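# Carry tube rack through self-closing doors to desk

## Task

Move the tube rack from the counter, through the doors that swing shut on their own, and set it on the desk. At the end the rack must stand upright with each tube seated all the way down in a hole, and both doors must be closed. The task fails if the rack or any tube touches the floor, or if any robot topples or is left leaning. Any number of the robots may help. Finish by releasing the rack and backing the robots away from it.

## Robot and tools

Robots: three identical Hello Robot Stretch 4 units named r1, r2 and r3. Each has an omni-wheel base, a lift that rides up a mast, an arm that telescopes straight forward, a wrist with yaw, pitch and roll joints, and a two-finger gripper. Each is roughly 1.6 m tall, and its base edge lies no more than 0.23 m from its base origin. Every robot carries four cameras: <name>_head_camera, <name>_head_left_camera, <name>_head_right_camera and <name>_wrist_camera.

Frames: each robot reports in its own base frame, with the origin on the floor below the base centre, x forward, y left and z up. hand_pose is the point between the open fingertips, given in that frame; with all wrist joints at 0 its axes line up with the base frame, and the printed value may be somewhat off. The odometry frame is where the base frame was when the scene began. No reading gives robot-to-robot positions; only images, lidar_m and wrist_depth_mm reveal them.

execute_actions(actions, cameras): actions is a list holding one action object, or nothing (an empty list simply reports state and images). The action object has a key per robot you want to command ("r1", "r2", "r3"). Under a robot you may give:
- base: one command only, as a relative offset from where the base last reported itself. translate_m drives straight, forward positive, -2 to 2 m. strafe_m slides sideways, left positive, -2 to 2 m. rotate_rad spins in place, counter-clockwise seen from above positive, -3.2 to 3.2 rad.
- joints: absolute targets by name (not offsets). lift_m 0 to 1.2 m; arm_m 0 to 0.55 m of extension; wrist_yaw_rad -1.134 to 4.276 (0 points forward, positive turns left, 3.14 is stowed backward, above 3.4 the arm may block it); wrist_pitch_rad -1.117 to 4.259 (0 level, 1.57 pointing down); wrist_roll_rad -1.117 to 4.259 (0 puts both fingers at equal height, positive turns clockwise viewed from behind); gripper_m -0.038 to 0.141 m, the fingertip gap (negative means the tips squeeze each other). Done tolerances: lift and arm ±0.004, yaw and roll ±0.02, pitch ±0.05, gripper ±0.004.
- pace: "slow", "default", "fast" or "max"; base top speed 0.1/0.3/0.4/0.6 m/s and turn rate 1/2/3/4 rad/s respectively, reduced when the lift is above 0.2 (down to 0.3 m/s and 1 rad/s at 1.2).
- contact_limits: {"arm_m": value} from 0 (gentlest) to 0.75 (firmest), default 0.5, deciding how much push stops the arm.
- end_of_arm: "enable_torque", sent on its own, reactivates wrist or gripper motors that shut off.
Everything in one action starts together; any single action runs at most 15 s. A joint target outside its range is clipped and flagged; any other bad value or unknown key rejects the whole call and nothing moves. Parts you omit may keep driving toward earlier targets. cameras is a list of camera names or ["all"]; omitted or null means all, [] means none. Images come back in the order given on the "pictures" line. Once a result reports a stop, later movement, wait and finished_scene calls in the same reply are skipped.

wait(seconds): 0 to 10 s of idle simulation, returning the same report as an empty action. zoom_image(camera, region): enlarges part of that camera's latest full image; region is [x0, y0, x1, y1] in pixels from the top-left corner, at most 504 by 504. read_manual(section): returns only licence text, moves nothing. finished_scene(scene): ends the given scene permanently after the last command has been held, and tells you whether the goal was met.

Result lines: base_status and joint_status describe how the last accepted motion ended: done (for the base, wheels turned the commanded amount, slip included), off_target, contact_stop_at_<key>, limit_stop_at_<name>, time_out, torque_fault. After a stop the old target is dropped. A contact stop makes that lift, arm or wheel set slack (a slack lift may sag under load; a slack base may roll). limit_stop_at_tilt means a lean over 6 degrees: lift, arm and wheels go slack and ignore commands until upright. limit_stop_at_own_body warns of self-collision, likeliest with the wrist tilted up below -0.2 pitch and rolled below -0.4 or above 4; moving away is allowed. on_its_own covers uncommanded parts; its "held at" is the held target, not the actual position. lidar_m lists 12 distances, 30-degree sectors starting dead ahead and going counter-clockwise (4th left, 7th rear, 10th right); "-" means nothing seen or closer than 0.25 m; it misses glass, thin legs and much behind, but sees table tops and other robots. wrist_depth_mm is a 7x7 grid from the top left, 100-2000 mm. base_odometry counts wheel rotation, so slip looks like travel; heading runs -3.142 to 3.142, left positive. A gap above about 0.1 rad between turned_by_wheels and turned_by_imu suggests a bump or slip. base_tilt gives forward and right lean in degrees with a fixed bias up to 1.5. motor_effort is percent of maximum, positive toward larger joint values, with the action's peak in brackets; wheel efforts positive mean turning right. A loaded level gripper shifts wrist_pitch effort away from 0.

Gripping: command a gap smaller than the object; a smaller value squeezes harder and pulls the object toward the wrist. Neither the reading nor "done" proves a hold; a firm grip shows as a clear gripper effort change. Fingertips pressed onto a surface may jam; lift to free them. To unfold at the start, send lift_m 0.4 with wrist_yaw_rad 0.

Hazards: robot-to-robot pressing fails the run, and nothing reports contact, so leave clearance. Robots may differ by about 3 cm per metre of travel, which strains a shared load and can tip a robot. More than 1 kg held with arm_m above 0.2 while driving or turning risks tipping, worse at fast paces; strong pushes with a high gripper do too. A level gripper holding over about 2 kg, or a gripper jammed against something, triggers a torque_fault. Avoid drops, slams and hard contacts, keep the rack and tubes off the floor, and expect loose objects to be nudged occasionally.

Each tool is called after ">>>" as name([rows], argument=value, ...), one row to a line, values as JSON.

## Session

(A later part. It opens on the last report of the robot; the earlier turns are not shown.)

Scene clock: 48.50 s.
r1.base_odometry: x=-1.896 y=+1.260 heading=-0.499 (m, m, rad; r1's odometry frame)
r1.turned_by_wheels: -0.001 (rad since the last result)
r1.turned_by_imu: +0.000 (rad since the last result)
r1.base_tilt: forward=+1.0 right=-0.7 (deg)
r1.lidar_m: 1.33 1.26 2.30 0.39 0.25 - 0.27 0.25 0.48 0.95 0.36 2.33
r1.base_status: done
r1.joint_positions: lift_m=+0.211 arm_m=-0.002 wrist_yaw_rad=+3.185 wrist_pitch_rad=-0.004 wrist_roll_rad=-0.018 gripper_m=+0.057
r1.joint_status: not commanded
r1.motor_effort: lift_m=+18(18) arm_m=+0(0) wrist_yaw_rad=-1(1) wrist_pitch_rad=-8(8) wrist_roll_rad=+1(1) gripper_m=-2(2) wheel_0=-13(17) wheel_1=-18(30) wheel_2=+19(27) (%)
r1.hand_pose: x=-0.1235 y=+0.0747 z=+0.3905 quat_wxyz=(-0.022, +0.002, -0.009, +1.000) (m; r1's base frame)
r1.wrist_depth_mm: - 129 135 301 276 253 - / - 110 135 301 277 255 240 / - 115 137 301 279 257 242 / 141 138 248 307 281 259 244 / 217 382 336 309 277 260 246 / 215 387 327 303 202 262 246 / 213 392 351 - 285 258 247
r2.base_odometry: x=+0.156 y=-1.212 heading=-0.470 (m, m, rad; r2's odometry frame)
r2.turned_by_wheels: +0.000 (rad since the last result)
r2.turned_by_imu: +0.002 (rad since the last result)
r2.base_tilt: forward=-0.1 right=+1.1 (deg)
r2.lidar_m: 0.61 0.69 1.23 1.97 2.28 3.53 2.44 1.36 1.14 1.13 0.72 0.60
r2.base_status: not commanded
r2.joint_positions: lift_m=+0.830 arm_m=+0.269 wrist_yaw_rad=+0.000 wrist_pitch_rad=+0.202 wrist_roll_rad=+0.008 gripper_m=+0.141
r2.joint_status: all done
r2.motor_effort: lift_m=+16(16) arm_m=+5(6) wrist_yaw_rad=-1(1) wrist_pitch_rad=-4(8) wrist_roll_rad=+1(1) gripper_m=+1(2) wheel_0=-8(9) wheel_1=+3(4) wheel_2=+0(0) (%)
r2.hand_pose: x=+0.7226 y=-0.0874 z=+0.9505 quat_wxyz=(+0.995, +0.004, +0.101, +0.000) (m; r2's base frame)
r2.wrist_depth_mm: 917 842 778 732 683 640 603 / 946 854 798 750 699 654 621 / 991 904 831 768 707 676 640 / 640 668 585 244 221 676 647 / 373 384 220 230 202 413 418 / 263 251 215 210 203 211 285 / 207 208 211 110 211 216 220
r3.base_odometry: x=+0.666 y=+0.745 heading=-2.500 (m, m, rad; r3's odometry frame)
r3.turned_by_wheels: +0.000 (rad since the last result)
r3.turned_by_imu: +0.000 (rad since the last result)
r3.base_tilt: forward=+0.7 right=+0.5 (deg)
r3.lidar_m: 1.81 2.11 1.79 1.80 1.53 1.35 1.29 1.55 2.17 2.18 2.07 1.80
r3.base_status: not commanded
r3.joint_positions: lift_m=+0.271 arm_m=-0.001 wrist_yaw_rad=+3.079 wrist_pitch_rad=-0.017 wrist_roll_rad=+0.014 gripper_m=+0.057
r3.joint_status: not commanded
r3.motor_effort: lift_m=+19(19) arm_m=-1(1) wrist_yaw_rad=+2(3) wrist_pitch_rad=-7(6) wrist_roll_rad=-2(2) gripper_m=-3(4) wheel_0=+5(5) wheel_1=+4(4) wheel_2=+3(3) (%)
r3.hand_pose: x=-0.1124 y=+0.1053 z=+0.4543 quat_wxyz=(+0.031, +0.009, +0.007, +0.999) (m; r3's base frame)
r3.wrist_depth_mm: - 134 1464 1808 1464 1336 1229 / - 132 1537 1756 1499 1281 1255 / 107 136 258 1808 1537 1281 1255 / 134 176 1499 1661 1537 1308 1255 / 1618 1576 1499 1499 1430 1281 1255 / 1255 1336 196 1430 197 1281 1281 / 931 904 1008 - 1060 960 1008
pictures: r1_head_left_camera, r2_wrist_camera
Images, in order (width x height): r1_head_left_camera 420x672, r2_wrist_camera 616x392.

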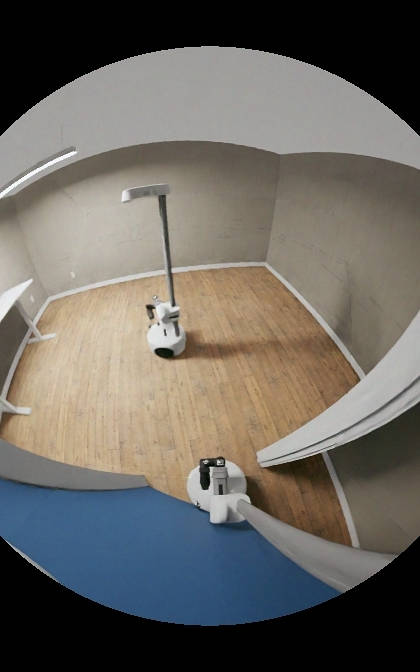

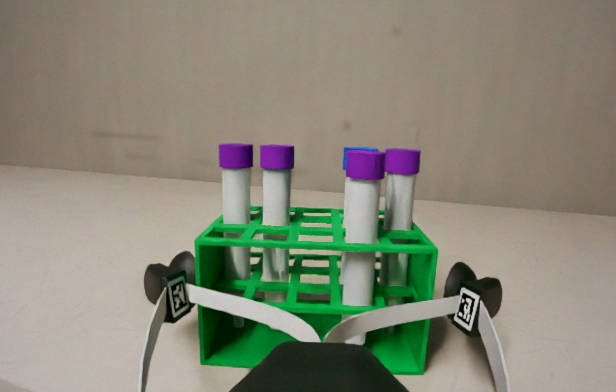

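>>> execute_actions([
  {"r1":{"base":{"translate_m":-0.3},"pace":"slow"},"r2":{"joints":{"gripper_m":0.06}},"r3":{"base":{"translate_m":-0.6}}},
], cameras=["r2_wrist_camera"])

>>> execute_actions([
  {"r1":{"base":{"translate_m":-0.4}},"r2":{"joints":{"lift_m":0.87},"pace":"slow"}},
], cameras=["r1_head_right_camera","r2_wrist_camera","r3_wrist_camera","r3_head_right_camera"])

Scene clock: 55.97 s.
r1.base_odometry: x=-2.158 y=+1.403 heading=-0.501 (m, m, rad; r1's odometry frame)
r1.turned_by_wheels: -0.001 (rad since the last result)
r1.turned_by_imu: -0.106 (rad since the last result)
r1.base_tilt: forward=+1.0 right=-0.7 (deg)
r1.lidar_m: 0.96 0.96 0.41 0.25 0.26 - 0.25 0.41 1.32 1.06 0.72 0.55
r1.base_status: done
r1.joint_positions: lift_m=+0.211 arm_m=-0.002 wrist_yaw_rad=+3.185 wrist_pitch_rad=-0.004 wrist_roll_rad=-0.018 gripper_m=+0.057
r1.joint_status: not commanded
r1.motor_effort: lift_m=+18(18) arm_m=-1(0) wrist_yaw_rad=-2(2) wrist_pitch_rad=-10(9) wrist_roll_rad=+3(1) gripper_m=-3(1) wheel_0=-17(20) wheel_1=-13(20) wheel_2=+13(26) (%)
r1.hand_pose: x=-0.1235 y=+0.0747 z=+0.3905 quat_wxyz=(-0.022, +0.002, -0.009, +1.000) (m; r1's base frame)
r1.wrist_depth_mm: - 129 135 329 260 214 - / - 110 135 330 263 216 193 / - 115 137 322 265 219 195 / 141 138 247 336 267 220 196 / 216 1983 436 340 254 220 197 / 214 1229 402 317 202 221 197 / 213 788 504 - 264 213 -
r2.base_odometry: x=+0.156 y=-1.212 heading=-0.470 (m, m, rad; r2's odometry frame)
r2.turned_by_wheels: +0.000 (rad since the last result)
r2.turned_by_imu: +0.002 (rad since the last result)
r2.base_tilt: forward=-0.2 right=+1.2 (deg)
r2.lidar_m: 0.60 0.70 1.23 1.97 2.29 3.52 2.43 1.35 1.14 1.12 0.73 0.61
r2.base_status: not commanded
r2.joint_positions: lift_m=+0.830 arm_m=+0.269 wrist_yaw_rad=+0.000 wrist_pitch_rad=+0.203 wrist_roll_rad=+0.008 gripper_m=+0.061
r2.joint_status: all done
r2.motor_effort: lift_m=+16(16) arm_m=+5(5) wrist_yaw_rad=+0(2) wrist_pitch_rad=-9(10) wrist_roll_rad=+0(2) gripper_m=-25(25) wheel_0=-9(9) wheel_1=+4(4) wheel_2=+0(0) (%)
r2.hand_pose: x=+0.7225 y=-0.0874 z=+0.9502 quat_wxyz=(+0.995, +0.004, +0.101, +0.000) (m; r2's base frame)
r2.wrist_depth_mm: 904 842 788 723 676 640 609 / 931 866 820 750 707 654 615 / 976 904 820 759 699 668 634 / 627 647 574 544 200 676 647 / 370 379 201 211 183 407 413 / 263 181 189 213 187 179 282 / 205 206 199 110 189 210 -
r3.base_odometry: x=+1.147 y=+1.104 heading=-2.501 (m, m, rad; r3's odometry frame)
r3.turned_by_wheels: -0.001 (rad since the last result)
r3.turned_by_imu: +0.000 (rad since the last result)
r3.base_tilt: forward=+0.7 right=+0.5 (deg)
r3.lidar_m: 2.38 2.27 1.95 1.50 0.92 0.98 0.84 0.86 1.59 2.01 2.35 2.38
r3.base_status: done
r3.joint_positions: lift_m=+0.271 arm_m=-0.001 wrist_yaw_rad=+3.079 wrist_pitch_rad=-0.017 wrist_roll_rad=+0.014 gripper_m=+0.057
r3.joint_status: not commanded
r3.motor_effort: lift_m=+19(19) arm_m=-1(1) wrist_yaw_rad=+2(1) wrist_pitch_rad=-6(6) wrist_roll_rad=-3(2) gripper_m=-2(2) wheel_0=-4(9) wheel_1=-4(9) wheel_2=+2(12) (%)
r3.hand_pose: x=-0.1124 y=+0.1053 z=+0.4543 quat_wxyz=(+0.031, +0.009, +0.007, +0.999) (m; r3's base frame)
r3.wrist_depth_mm: - 134 - - 1366 960 759 / - 132 - - 1366 976 759 / 107 136 258 - 1366 976 768 / 134 177 - - 1229 991 768 / 960 931 - - 1182 960 750 / 976 946 197 1098 197 960 750 / 931 917 976 - 1042 878 750
pictures: r2_wrist_camera
Images, in order (width x height): r2_wrist_camera 616x392.

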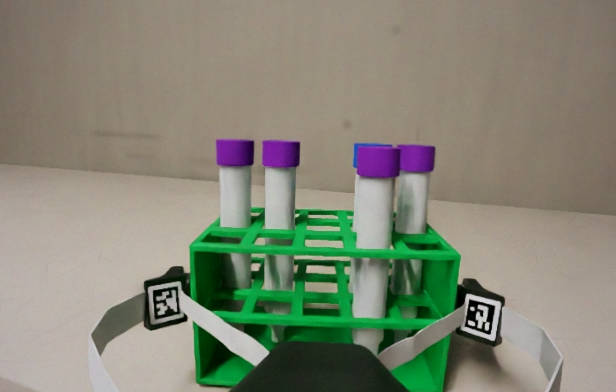

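Scene clock: 58.77 s.
r1.base_odometry: x=-2.509 y=+1.595 heading=-0.501 (m, m, rad; r1's odometry frame)
r1.turned_by_wheels: +0.000 (rad since the last result)
r1.turned_by_imu: +0.000 (rad since the last result)
r1.base_tilt: forward=+1.0 right=-0.8 (deg)
r1.lidar_m: 1.36 0.55 0.25 0.25 - 0.25 1.57 1.60 1.50 1.20 1.19 0.89
r1.base_status: done
r1.joint_positions: lift_m=+0.211 arm_m=-0.002 wrist_yaw_rad=+3.185 wrist_pitch_rad=-0.004 wrist_roll_rad=-0.018 gripper_m=+0.057
r1.joint_status: not commanded
r1.motor_effort: lift_m=+18(18) arm_m=-1(1) wrist_yaw_rad=-1(1) wrist_pitch_rad=-9(11) wrist_roll_rad=+0(2) gripper_m=-4(5) wheel_0=-8(20) wheel_1=-1(19) wheel_2=+6(23) (%)
r1.hand_pose: x=-0.1235 y=+0.0747 z=+0.3905 quat_wxyz=(-0.022, +0.002, -0.009, +1.000) (m; r1's base frame)
r1.wrist_depth_mm: - 129 135 1708 296 209 - / - 110 135 1756 298 212 176 / - 115 137 1808 303 214 178 / 141 138 247 1756 304 216 179 / 217 1618 1708 1756 274 215 179 / 215 1255 1060 1160 202 215 179 / 213 831 917 - 290 201 -
r2.base_odometry: x=+0.156 y=-1.212 heading=-0.470 (m, m, rad; r2's odometry frame)
r2.turned_by_wheels: +0.000 (rad since the last result)
r2.turned_by_imu: +0.001 (rad since the last result)
r2.base_tilt: forward=+0.0 right=+1.2 (deg)
r2.lidar_m: 0.59 0.69 1.22 1.98 2.26 3.53 2.43 1.35 1.14 1.13 0.71 0.61
r2.base_status: not commanded
r2.joint_positions: lift_m=+0.870 arm_m=+0.269 wrist_yaw_rad=+0.000 wrist_pitch_rad=+0.203 wrist_roll_rad=+0.008 gripper_m=+0.061
r2.joint_status: all done
r2.motor_effort: lift_m=+23(28) arm_m=+5(6) wrist_yaw_rad=-2(1) wrist_pitch_rad=-6(9) wrist_roll_rad=+2(1) gripper_m=-24(24) wheel_0=-8(9) wheel_1=+4(4) wheel_2=+0(0) (%)
r2.hand_pose: x=+0.7225 y=-0.0874 z=+0.9897 quat_wxyz=(+0.995, +0.004, +0.102, +0.000) (m; r2's base frame)
r2.wrist_depth_mm: 917 854 768 732 683 640 603 / 946 878 798 741 699 661 615 / 976 891 820 768 699 668 640 / 809 831 668 231 199 691 654 / 477 492 200 211 184 530 535 / 336 180 189 213 186 179 362 / 266 266 200 110 189 270 -
r3.base_odometry: x=+1.147 y=+1.104 heading=-2.501 (m, m, rad; r3's odometry frame)
r3.turned_by_wheels: +0.000 (rad since the last result)
r3.turned_by_imu: +0.000 (rad since the last result)
r3.base_tilt: forward=+0.8 right=+0.5 (deg)
r3.lidar_m: 2.38 2.29 1.95 1.51 0.92 1.01 0.85 0.87 1.56 2.02 2.36 2.38
r3.base_status: not commanded
r3.joint_positions: lift_m=+0.271 arm_m=-0.001 wrist_yaw_rad=+3.079 wrist_pitch_rad=-0.017 wrist_roll_rad=+0.014 gripper_m=+0.057
r3.joint_status: not commanded
r3.motor_effort: lift_m=+19(19) arm_m=-1(1) wrist_yaw_rad=+2(2) wrist_pitch_rad=-6(6) wrist_roll_rad=-2(2) gripper_m=-3(2) wheel_0=-4(4) wheel_1=-4(4) wheel_2=+2(2) (%)
r3.hand_pose: x=-0.1124 y=+0.1053 z=+0.4543 quat_wxyz=(+0.031, +0.009, +0.007, +0.999) (m; r3's base frame)
r3.wrist_depth_mm: - 135 - - - 1098 759 / - 131 - - - 1118 759 / 107 136 258 - - 1098 759 / 134 177 - - - 1098 759 / 991 917 - - 1576 1078 750 / 991 931 196 1397 197 1060 741 / 931 917 946 - 1060 904 750
pictures: r1_head_right_camera, r2_wrist_camera, r3_head_right_camera, r3_wrist_camera
Images, in order (width x height): r1_head_right_camera 420x672, r2_wrist_camera 616x392, r3_head_right_camera 420x672, r3_wrist_camera 616x392.

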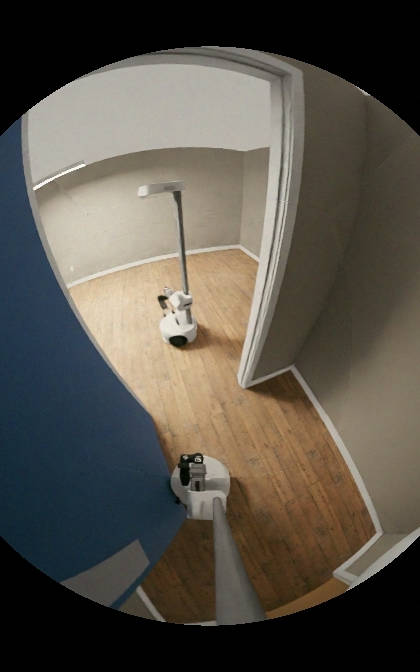

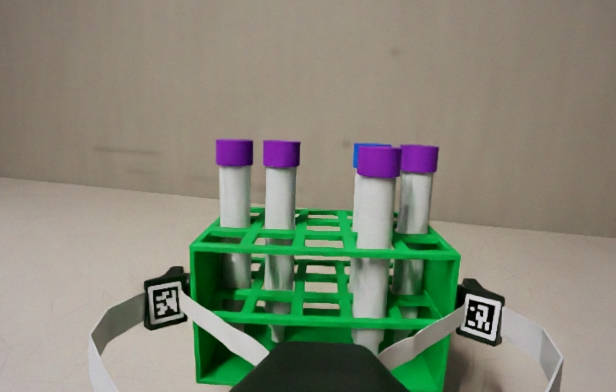

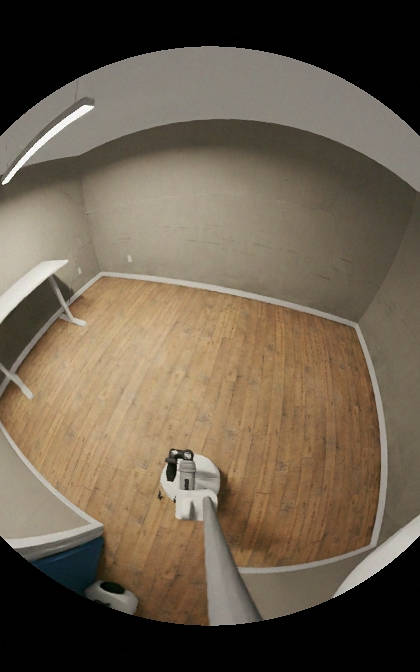

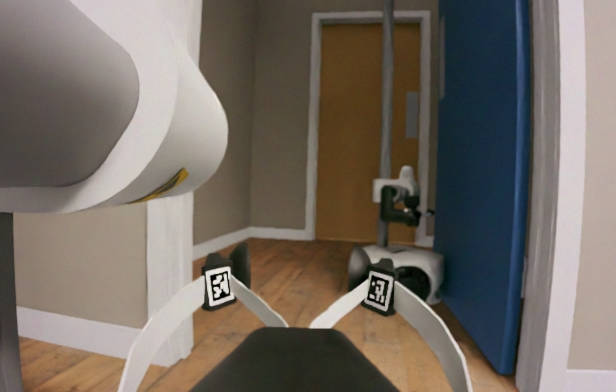

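>>> execute_actions([
  {"r1":{"base":{"rotate_rad":0.38},"pace":"slow"},"r2":{"joints":{"arm_m":0.002}},"r3":{"base":{"rotate_rad":-0.42}}},
], cameras=[])

>>> execute_actions([
  {"r2":{"base":{"rotate_rad":-2.6}},"r3":{"base":{"translate_m":-0.75},"pace":"fast"}},
], cameras=["r1_head_left_camera","r1_wrist_camera","r2_head_left_camera"])

Scene clock: 69.03 s.
r1.base_odometry: x=-2.509 y=+1.595 heading=-0.122 (m, m, rad; r1's odometry frame)
r1.turned_by_wheels: +0.379 (rad since the last result)
r1.turned_by_imu: +0.379 (rad since the last result)
r1.base_tilt: forward=+1.0 right=-0.7 (deg)
r1.lidar_m: 1.32 0.29 0.25 - 0.25 0.27 1.53 1.67 1.25 1.19 0.89 0.92
r1.base_status: done
r1.joint_positions: lift_m=+0.211 arm_m=-0.002 wrist_yaw_rad=+3.185 wrist_pitch_rad=-0.004 wrist_roll_rad=-0.018 gripper_m=+0.057
r1.joint_status: not commanded
r1.motor_effort: lift_m=+18(18) arm_m=-1(1) wrist_yaw_rad=-1(2) wrist_pitch_rad=-8(8) wrist_roll_rad=+1(1) gripper_m=-2(2) wheel_0=-9(15) wheel_1=-1(7) wheel_2=-7(9) (%)
r1.hand_pose: x=-0.1235 y=+0.0747 z=+0.3905 quat_wxyz=(-0.022, +0.002, -0.009, +1.000) (m; r1's base frame)
r1.wrist_depth_mm: - 129 135 1708 1618 249 - / - 110 135 1708 1618 254 186 / - 115 137 1756 1618 256 188 / 141 138 247 1756 1661 257 189 / 216 1756 1808 1756 1661 257 189 / 215 1229 1060 1182 202 255 187 / 213 842 917 - 917 225 -
r2.base_odometry: x=+0.156 y=-1.212 heading=-0.470 (m, m, rad; r2's odometry frame)
r2.turned_by_wheels: +0.000 (rad since the last result)
r2.turned_by_imu: +0.003 (rad since the last result)
r2.base_tilt: forward=-0.1 right=+1.1 (deg)
r2.lidar_m: 0.41 0.71 1.22 1.96 2.28 3.54 2.45 1.34 1.13 1.13 0.72 0.43
r2.base_status: not commanded
r2.joint_positions: lift_m=+0.870 arm_m=+0.003 wrist_yaw_rad=+0.000 wrist_pitch_rad=+0.204 wrist_roll_rad=+0.008 gripper_m=+0.061
r2.joint_status: all done
r2.motor_effort: lift_m=+22(23) arm_m=-6(4) wrist_yaw_rad=+0(0) wrist_pitch_rad=-8(11) wrist_roll_rad=+0(1) gripper_m=-25(27) wheel_0=-8(8) wheel_1=+4(4) wheel_2=+0(0) (%)
r2.hand_pose: x=+0.4564 y=-0.0875 z=+0.9895 quat_wxyz=(+0.995, +0.004, +0.102, +0.000) (m; r2's base frame)
r2.wrist_depth_mm: 1255 1138 1060 991 931 878 831 / 1255 1160 1098 1025 931 891 854 / 1336 1205 1118 1042 946 931 854 / 831 854 676 788 200 917 866 / 549 504 200 210 184 530 544 / 591 181 189 212 186 179 368 / 609 539 200 109 189 382 342
r3.base_odometry: x=+1.147 y=+1.104 heading=-2.920 (m, m, rad; r3's odometry frame)
r3.turned_by_wheels: -0.419 (rad since the last result)
r3.turned_by_imu: -0.429 (rad since the last result)
r3.base_tilt: forward=+0.5 right=+0.4 (deg)
r3.lidar_m: 2.37 2.41 2.14 1.96 1.30 0.92 1.18 0.84 0.94 1.92 2.02 2.51
r3.base_status: done
r3.joint_positions: lift_m=+0.271 arm_m=-0.001 wrist_yaw_rad=+3.079 wrist_pitch_rad=-0.017 wrist_roll_rad=+0.014 gripper_m=+0.057
r3.joint_status: not commanded
r3.motor_effort: lift_m=+19(19) arm_m=-1(1) wrist_yaw_rad=+2(2) wrist_pitch_rad=-5(6) wrist_roll_rad=-2(2) gripper_m=-3(2) wheel_0=+5(11) wheel_1=+4(11) wheel_2=+3(8) (%)
r3.hand_pose: x=-0.1124 y=+0.1053 z=+0.4543 quat_wxyz=(+0.031, +0.009, +0.007, +0.999) (m; r3's base frame)
r3.wrist_depth_mm: - 134 - 1576 960 1008 1078 / - 131 1661 1537 976 1008 1078 / 107 136 257 1537 991 1025 1078 / 134 176 - 1537 991 1025 1098 / 1921 - 1708 1464 976 1042 1098 / 1229 1336 197 1336 197 1042 1098 / 904 917 991 - 960 960 1025
pictures: none
No camera images: the call's "cameras" was empty. Leave "cameras" out to get every camera's image.

Scene clock: 72.20 s.
r1.base_odometry: x=-2.509 y=+1.595 heading=-0.122 (m, m, rad; r1's odometry frame)
r1.turned_by_wheels: +0.000 (rad since the last result)
r1.turned_by_imu: +0.000 (rad since the last result)
r1.base_tilt: forward=+1.0 right=-0.7 (deg)
r1.lidar_m: 0.59 0.29 0.25 - 0.25 0.28 1.57 1.66 1.23 1.19 0.88 0.62
r1.base_status: not commanded
r1.joint_positions: lift_m=+0.211 arm_m=-0.002 wrist_yaw_rad=+3.185 wrist_pitch_rad=-0.004 wrist_roll_rad=-0.018 gripper_m=+0.057
r1.joint_status: not commanded
r1.motor_effort: lift_m=+18(18) arm_m=-1(1) wrist_yaw_rad=-2(2) wrist_pitch_rad=-8(9) wrist_roll_rad=+1(0) gripper_m=-3(2) wheel_0=-9(10) wheel_1=-1(1) wheel_2=-7(7) (%)
r1.hand_pose: x=-0.1235 y=+0.0747 z=+0.3905 quat_wxyz=(-0.022, +0.002, -0.009, +1.000) (m; r1's base frame)
r1.wrist_depth_mm: - 129 135 1756 1618 250 - / - 110 135 1756 1618 254 186 / - 115 137 1756 1618 256 188 / 141 138 248 1756 1618 258 189 / 218 1756 1808 1808 1618 257 189 / 215 1229 1078 1160 202 254 186 / 213 842 917 - 917 224 -
r2.base_odometry: x=+0.156 y=-1.212 heading=-3.069 (m, m, rad; r2's odometry frame)
r2.turned_by_wheels: -2.599 (rad since the last result)
r2.turned_by_imu: -2.556 (rad since the last result)
r2.base_tilt: forward=+0.0 right=+1.1 (deg)
r2.lidar_m: 0.42 1.14 1.14 0.71 0.61 0.60 0.73 1.26 1.97 2.25 3.47 0.45
r2.base_status: done
r2.joint_positions: lift_m=+0.870 arm_m=+0.003 wrist_yaw_rad=+0.000 wrist_pitch_rad=+0.204 wrist_roll_rad=+0.008 gripper_m=+0.061
r2.joint_status: not commanded
r2.motor_effort: lift_m=+23(23) arm_m=-5(6) wrist_yaw_rad=+0(2) wrist_pitch_rad=-10(11) wrist_roll_rad=-4(0) gripper_m=-26(26) wheel_0=+7(12) wheel_1=+2(12) wheel_2=+4(12) (%)
r2.hand_pose: x=+0.4564 y=-0.0875 z=+0.9896 quat_wxyz=(+0.995, +0.004, +0.102, +0.000) (m; r2's base frame)
r2.wrist_depth_mm: 842 931 1118 1366 1708 - - / 854 991 1138 1397 1808 - - / 854 991 1098 1430 1708 - - / 878 1008 1160 1430 198 - - / 904 1042 202 212 182 - - / 931 180 189 214 186 179 - / 946 1098 200 110 189 1708 1708
r3.base_odometry: x=+1.879 y=+1.268 heading=-2.920 (m, m, rad; r3's odometry frame)
r3.turned_by_wheels: -0.001 (rad since the last result)
r3.turned_by_imu: +0.000 (rad since the last result)
r3.base_tilt: forward=+0.6 right=+0.3 (deg)
r3.lidar_m: 3.12 3.14 2.04 0.39 0.39 0.46 0.60 1.87 1.19 0.48 2.13 2.64
r3.base_status: done
r3.joint_positions: lift_m=+0.271 arm_m=-0.001 wrist_yaw_rad=+3.079 wrist_pitch_rad=-0.017 wrist_roll_rad=+0.014 gripper_m=+0.057
r3.joint_status: not commanded
r3.motor_effort: lift_m=+19(19) arm_m=-1(1) wrist_yaw_rad=+2(1) wrist_pitch_rad=-6(6) wrist_roll_rad=-3(3) gripper_m=-4(4) wheel_0=-5(10) wheel_1=-5(10) wheel_2=+2(16) (%)
r3.hand_pose: x=-0.1124 y=+0.1053 z=+0.4543 quat_wxyz=(+0.031, +0.009, +0.007, +0.999) (m; r3's base frame)
r3.wrist_depth_mm: - 134 - 1042 585 399 330 / - 131 - 1060 591 404 332 / 107 136 257 1042 591 404 332 / 134 177 904 946 585 404 338 / - - 931 917 521 404 338 / 1281 1308 197 831 197 399 338 / 931 854 732 - 539 359 343
pictures: r1_head_left_camera, r1_wrist_camera, r2_head_left_camera
Images, in order (width x height): r1_head_left_camera 420x672, r1_wrist_camera 616x392, r2_head_left_camera 420x672.

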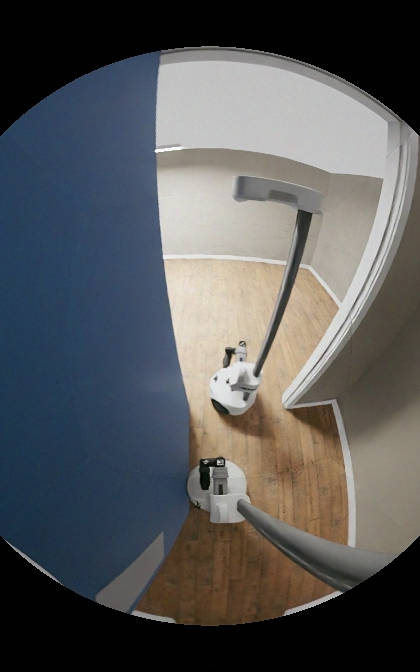

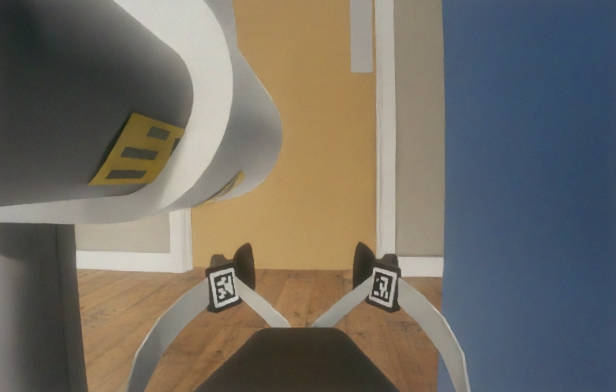

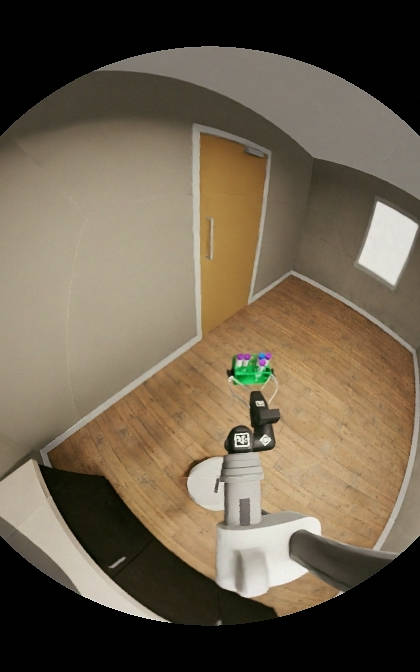

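>>> execute_actions([
  {"r1":{"base":{"rotate_rad":-0.05}},"r2":{"base":{"rotate_rad":-0.2}},"r3":{"base":{"translate_m":-0.15},"pace":"fast"}},
], cameras=[])

>>> execute_actions([
  {"r1":{"base":{"translate_m":-1.38},"pace":"fast"},"r2":{"base":{"translate_m":0.3}},"r3":{"base":{"translate_m":-0.7}}},
], cameras=["r1_head_left_camera","r3_head_left_camera","r2_head_left_camera"])

Scene clock: 80.20 s.
r1.base_odometry: x=-2.509 y=+1.595 heading=-0.171 (m, m, rad; r1's odometry frame)
r1.turned_by_wheels: -0.049 (rad since the last result)
r1.turned_by_imu: -0.050 (rad since the last result)
r1.base_tilt: forward=+1.0 right=-0.7 (deg)
r1.lidar_m: 0.43 0.29 0.25 - 0.25 0.25 1.55 1.65 1.26 1.20 0.93 0.46
r1.base_status: done
r1.joint_positions: lift_m=+0.211 arm_m=-0.002 wrist_yaw_rad=+3.185 wrist_pitch_rad=-0.004 wrist_roll_rad=-0.018 gripper_m=+0.057
r1.joint_status: not commanded
r1.motor_effort: lift_m=+18(18) arm_m=+0(0) wrist_yaw_rad=-2(2) wrist_pitch_rad=-8(9) wrist_roll_rad=+0(1) gripper_m=+0(3) wheel_0=+1(4) wheel_1=+7(12) wheel_2=+7(7) (%)
r1.hand_pose: x=-0.1235 y=+0.0747 z=+0.3905 quat_wxyz=(-0.022, +0.002, -0.009, +1.000) (m; r1's base frame)
r1.wrist_depth_mm: - 129 135 1708 1618 238 - / - 110 135 1756 1661 242 182 / - 115 137 1756 1661 245 183 / 141 138 247 1708 1661 247 185 / 217 1708 1808 1756 1661 246 184 / 215 1229 1060 1182 202 244 183 / 213 854 931 - 891 217 -
r2.base_odometry: x=+0.156 y=-1.212 heading=+3.016 (m, m, rad; r2's odometry frame)
r2.turned_by_wheels: -0.199 (rad since the last result)
r2.turned_by_imu: -0.193 (rad since the last result)
r2.base_tilt: forward=-0.1 right=+1.2 (deg)
r2.lidar_m: 0.40 1.17 1.13 1.21 0.63 0.58 0.65 0.92 1.97 2.08 2.93 0.45
r2.base_status: done
r2.joint_positions: lift_m=+0.870 arm_m=+0.003 wrist_yaw_rad=+0.000 wrist_pitch_rad=+0.204 wrist_roll_rad=+0.008 gripper_m=+0.061
r2.joint_status: not commanded
r2.motor_effort: lift_m=+23(22) arm_m=-5(5) wrist_yaw_rad=+0(3) wrist_pitch_rad=-10(12) wrist_roll_rad=+0(1) gripper_m=-25(21) wheel_0=+6(12) wheel_1=+3(8) wheel_2=+6(12) (%)
r2.hand_pose: x=+0.4564 y=-0.0874 z=+0.9896 quat_wxyz=(+0.995, +0.004, +0.102, +0.000) (m; r2's base frame)
r2.wrist_depth_mm: 904 1078 1366 1808 - - - / 917 1098 1397 1921 - - - / 960 1138 1308 1921 - - - / 960 1138 1336 231 199 - - / 976 1182 201 212 185 - - / 1008 181 189 214 187 179 - / 1042 1229 200 110 189 1708 1708
r3.base_odometry: x=+2.025 y=+1.301 heading=-2.921 (m, m, rad; r3's odometry frame)
r3.turned_by_wheels: -0.001 (rad since the last result)
r3.turned_by_imu: -0.001 (rad since the last result)
r3.base_tilt: forward=+0.7 right=+0.4 (deg)
r3.lidar_m: 3.27 3.30 2.02 0.34 0.34 0.42 0.45 0.56 1.22 0.50 0.50 2.68
r3.base_status: done
r3.joint_positions: lift_m=+0.271 arm_m=-0.001 wrist_yaw_rad=+3.079 wrist_pitch_rad=-0.017 wrist_roll_rad=+0.014 gripper_m=+0.057
r3.joint_status: not commanded
r3.motor_effort: lift_m=+19(19) arm_m=-1(1) wrist_yaw_rad=+2(2) wrist_pitch_rad=-6(6) wrist_roll_rad=-1(3) gripper_m=-2(4) wheel_0=-3(9) wheel_1=-3(10) wheel_2=-1(16) (%)
r3.hand_pose: x=-0.1124 y=+0.1053 z=+0.4543 quat_wxyz=(+0.031, +0.009, +0.007, +0.999) (m; r3's base frame)
r3.wrist_depth_mm: - 134 - 976 535 364 290 / - 131 - 960 535 366 293 / 107 136 257 946 535 366 293 / 134 176 683 842 530 366 293 / - - 580 759 469 362 293 / 1281 1281 196 759 196 357 287 / 917 723 591 - 484 327 -
pictures: none
No camera images: the call's "cameras" was empty. Leave "cameras" out to get every camera's image.

Scene clock: 84.93 s.
r1.base_odometry: x=-3.869 y=+1.830 heading=-0.171 (m, m, rad; r1's odometry frame)
r1.turned_by_wheels: +0.000 (rad since the last result)
r1.turned_by_imu: +0.001 (rad since the last result)
r1.base_tilt: forward=+1.0 right=-0.7 (deg)
r1.lidar_m: 1.12 1.23 0.88 0.78 0.29 0.25 0.25 0.25 0.36 0.67 1.27 1.70
r1.base_status: done
r1.joint_positions: lift_m=+0.211 arm_m=-0.002 wrist_yaw_rad=+3.185 wrist_pitch_rad=-0.004 wrist_roll_rad=-0.018 gripper_m=+0.057
r1.joint_status: not commanded
r1.motor_effort: lift_m=+18(18) arm_m=+0(1) wrist_yaw_rad=-1(2) wrist_pitch_rad=-8(10) wrist_roll_rad=+0(1) gripper_m=-2(3) wheel_0=-4(18) wheel_1=-4(5) wheel_2=+4(16) (%)
r1.hand_pose: x=-0.1235 y=+0.0747 z=+0.3905 quat_wxyz=(-0.022, +0.002, -0.009, +1.000) (m; r1's base frame)
r1.wrist_depth_mm: - 129 135 359 357 349 272 / - 108 135 364 362 355 276 / - 115 137 366 364 359 279 / 141 138 247 368 366 362 279 / 217 377 373 370 368 359 281 / 215 382 373 373 202 355 283 / 213 382 379 - 375 330 285
r2.base_odometry: x=-0.142 y=-1.174 heading=+3.016 (m, m, rad; r2's odometry frame)
r2.turned_by_wheels: +0.000 (rad since the last result)
r2.turned_by_imu: +0.000 (rad since the last result)
r2.base_tilt: forward=-0.2 right=+1.2 (deg)
r2.lidar_m: 0.42 1.00 0.97 1.03 0.91 0.87 0.95 1.32 2.13 2.25 3.20 0.45
r2.base_status: done
r2.joint_positions: lift_m=+0.870 arm_m=+0.003 wrist_yaw_rad=+0.000 wrist_pitch_rad=+0.204 wrist_roll_rad=+0.008 gripper_m=+0.061
r2.joint_status: not commanded
r2.motor_effort: lift_m=+23(23) arm_m=-5(6) wrist_yaw_rad=+0(0) wrist_pitch_rad=-9(11) wrist_roll_rad=+0(1) gripper_m=-25(26) wheel_0=+5(12) wheel_1=+2(6) wheel_2=-3(18) (%)
r2.hand_pose: x=+0.4563 y=-0.0874 z=+0.9896 quat_wxyz=(+0.995, +0.004, +0.102, +0.000) (m; r2's base frame)
r2.wrist_depth_mm: 788 917 1160 1537 - - - / 798 946 1182 1576 - - - / 809 946 1138 1618 - - - / 809 1008 1160 230 199 - - / 831 1008 201 213 184 - - / 866 180 189 213 187 179 - / 878 1025 199 110 189 1708 1708
r3.base_odometry: x=+2.708 y=+1.454 heading=-2.921 (m, m, rad; r3's odometry frame)
r3.turned_by_wheels: -0.001 (rad since the last result)
r3.turned_by_imu: -0.010 (rad since the last result)
r3.base_tilt: forward=+0.6 right=+0.5 (deg)
r3.lidar_m: 3.96 0.36 0.25 0.27 0.25 0.25 1.12 1.23 1.32 1.19 1.22 0.93
r3.base_status: done
r3.joint_positions: lift_m=+0.271 arm_m=-0.001 wrist_yaw_rad=+3.079 wrist_pitch_rad=-0.017 wrist_roll_rad=+0.014 gripper_m=+0.057
r3.joint_status: not commanded
r3.motor_effort: lift_m=+19(19) arm_m=-1(1) wrist_yaw_rad=+1(3) wrist_pitch_rad=-6(6) wrist_roll_rad=-2(2) gripper_m=-2(2) wheel_0=-8(27) wheel_1=-1(10) wheel_2=+2(16) (%)
r3.hand_pose: x=-0.1124 y=+0.1053 z=+0.4543 quat_wxyz=(+0.031, +0.009, +0.007, +0.999) (m; r3's base frame)
r3.wrist_depth_mm: - 134 1618 1618 266 182 - / - 132 1618 1661 266 183 - / 107 136 258 1618 267 183 154 / 133 176 1464 1661 266 184 151 / 1499 1537 1430 1661 236 182 - / 1255 1205 197 1308 197 179 - / 946 917 1008 - 244 163 -
pictures: r1_head_left_camera, r2_head_left_camera, r3_head_left_camera
Images, in order (width x height): r1_head_left_camera 420x672, r2_head_left_camera 420x672, r3_head_left_camera 420x672.

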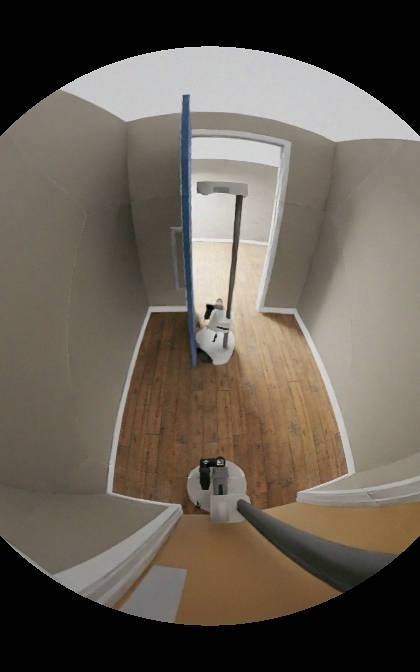

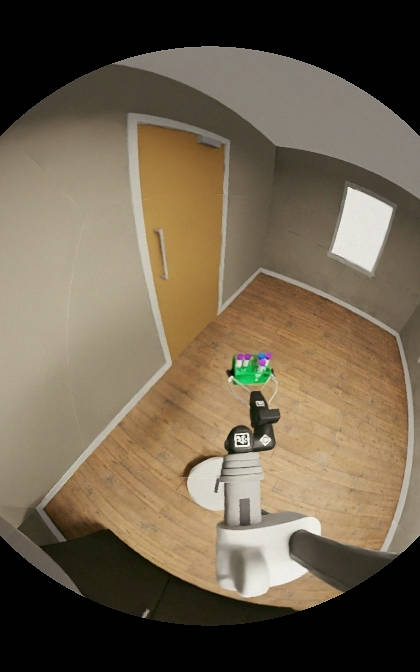

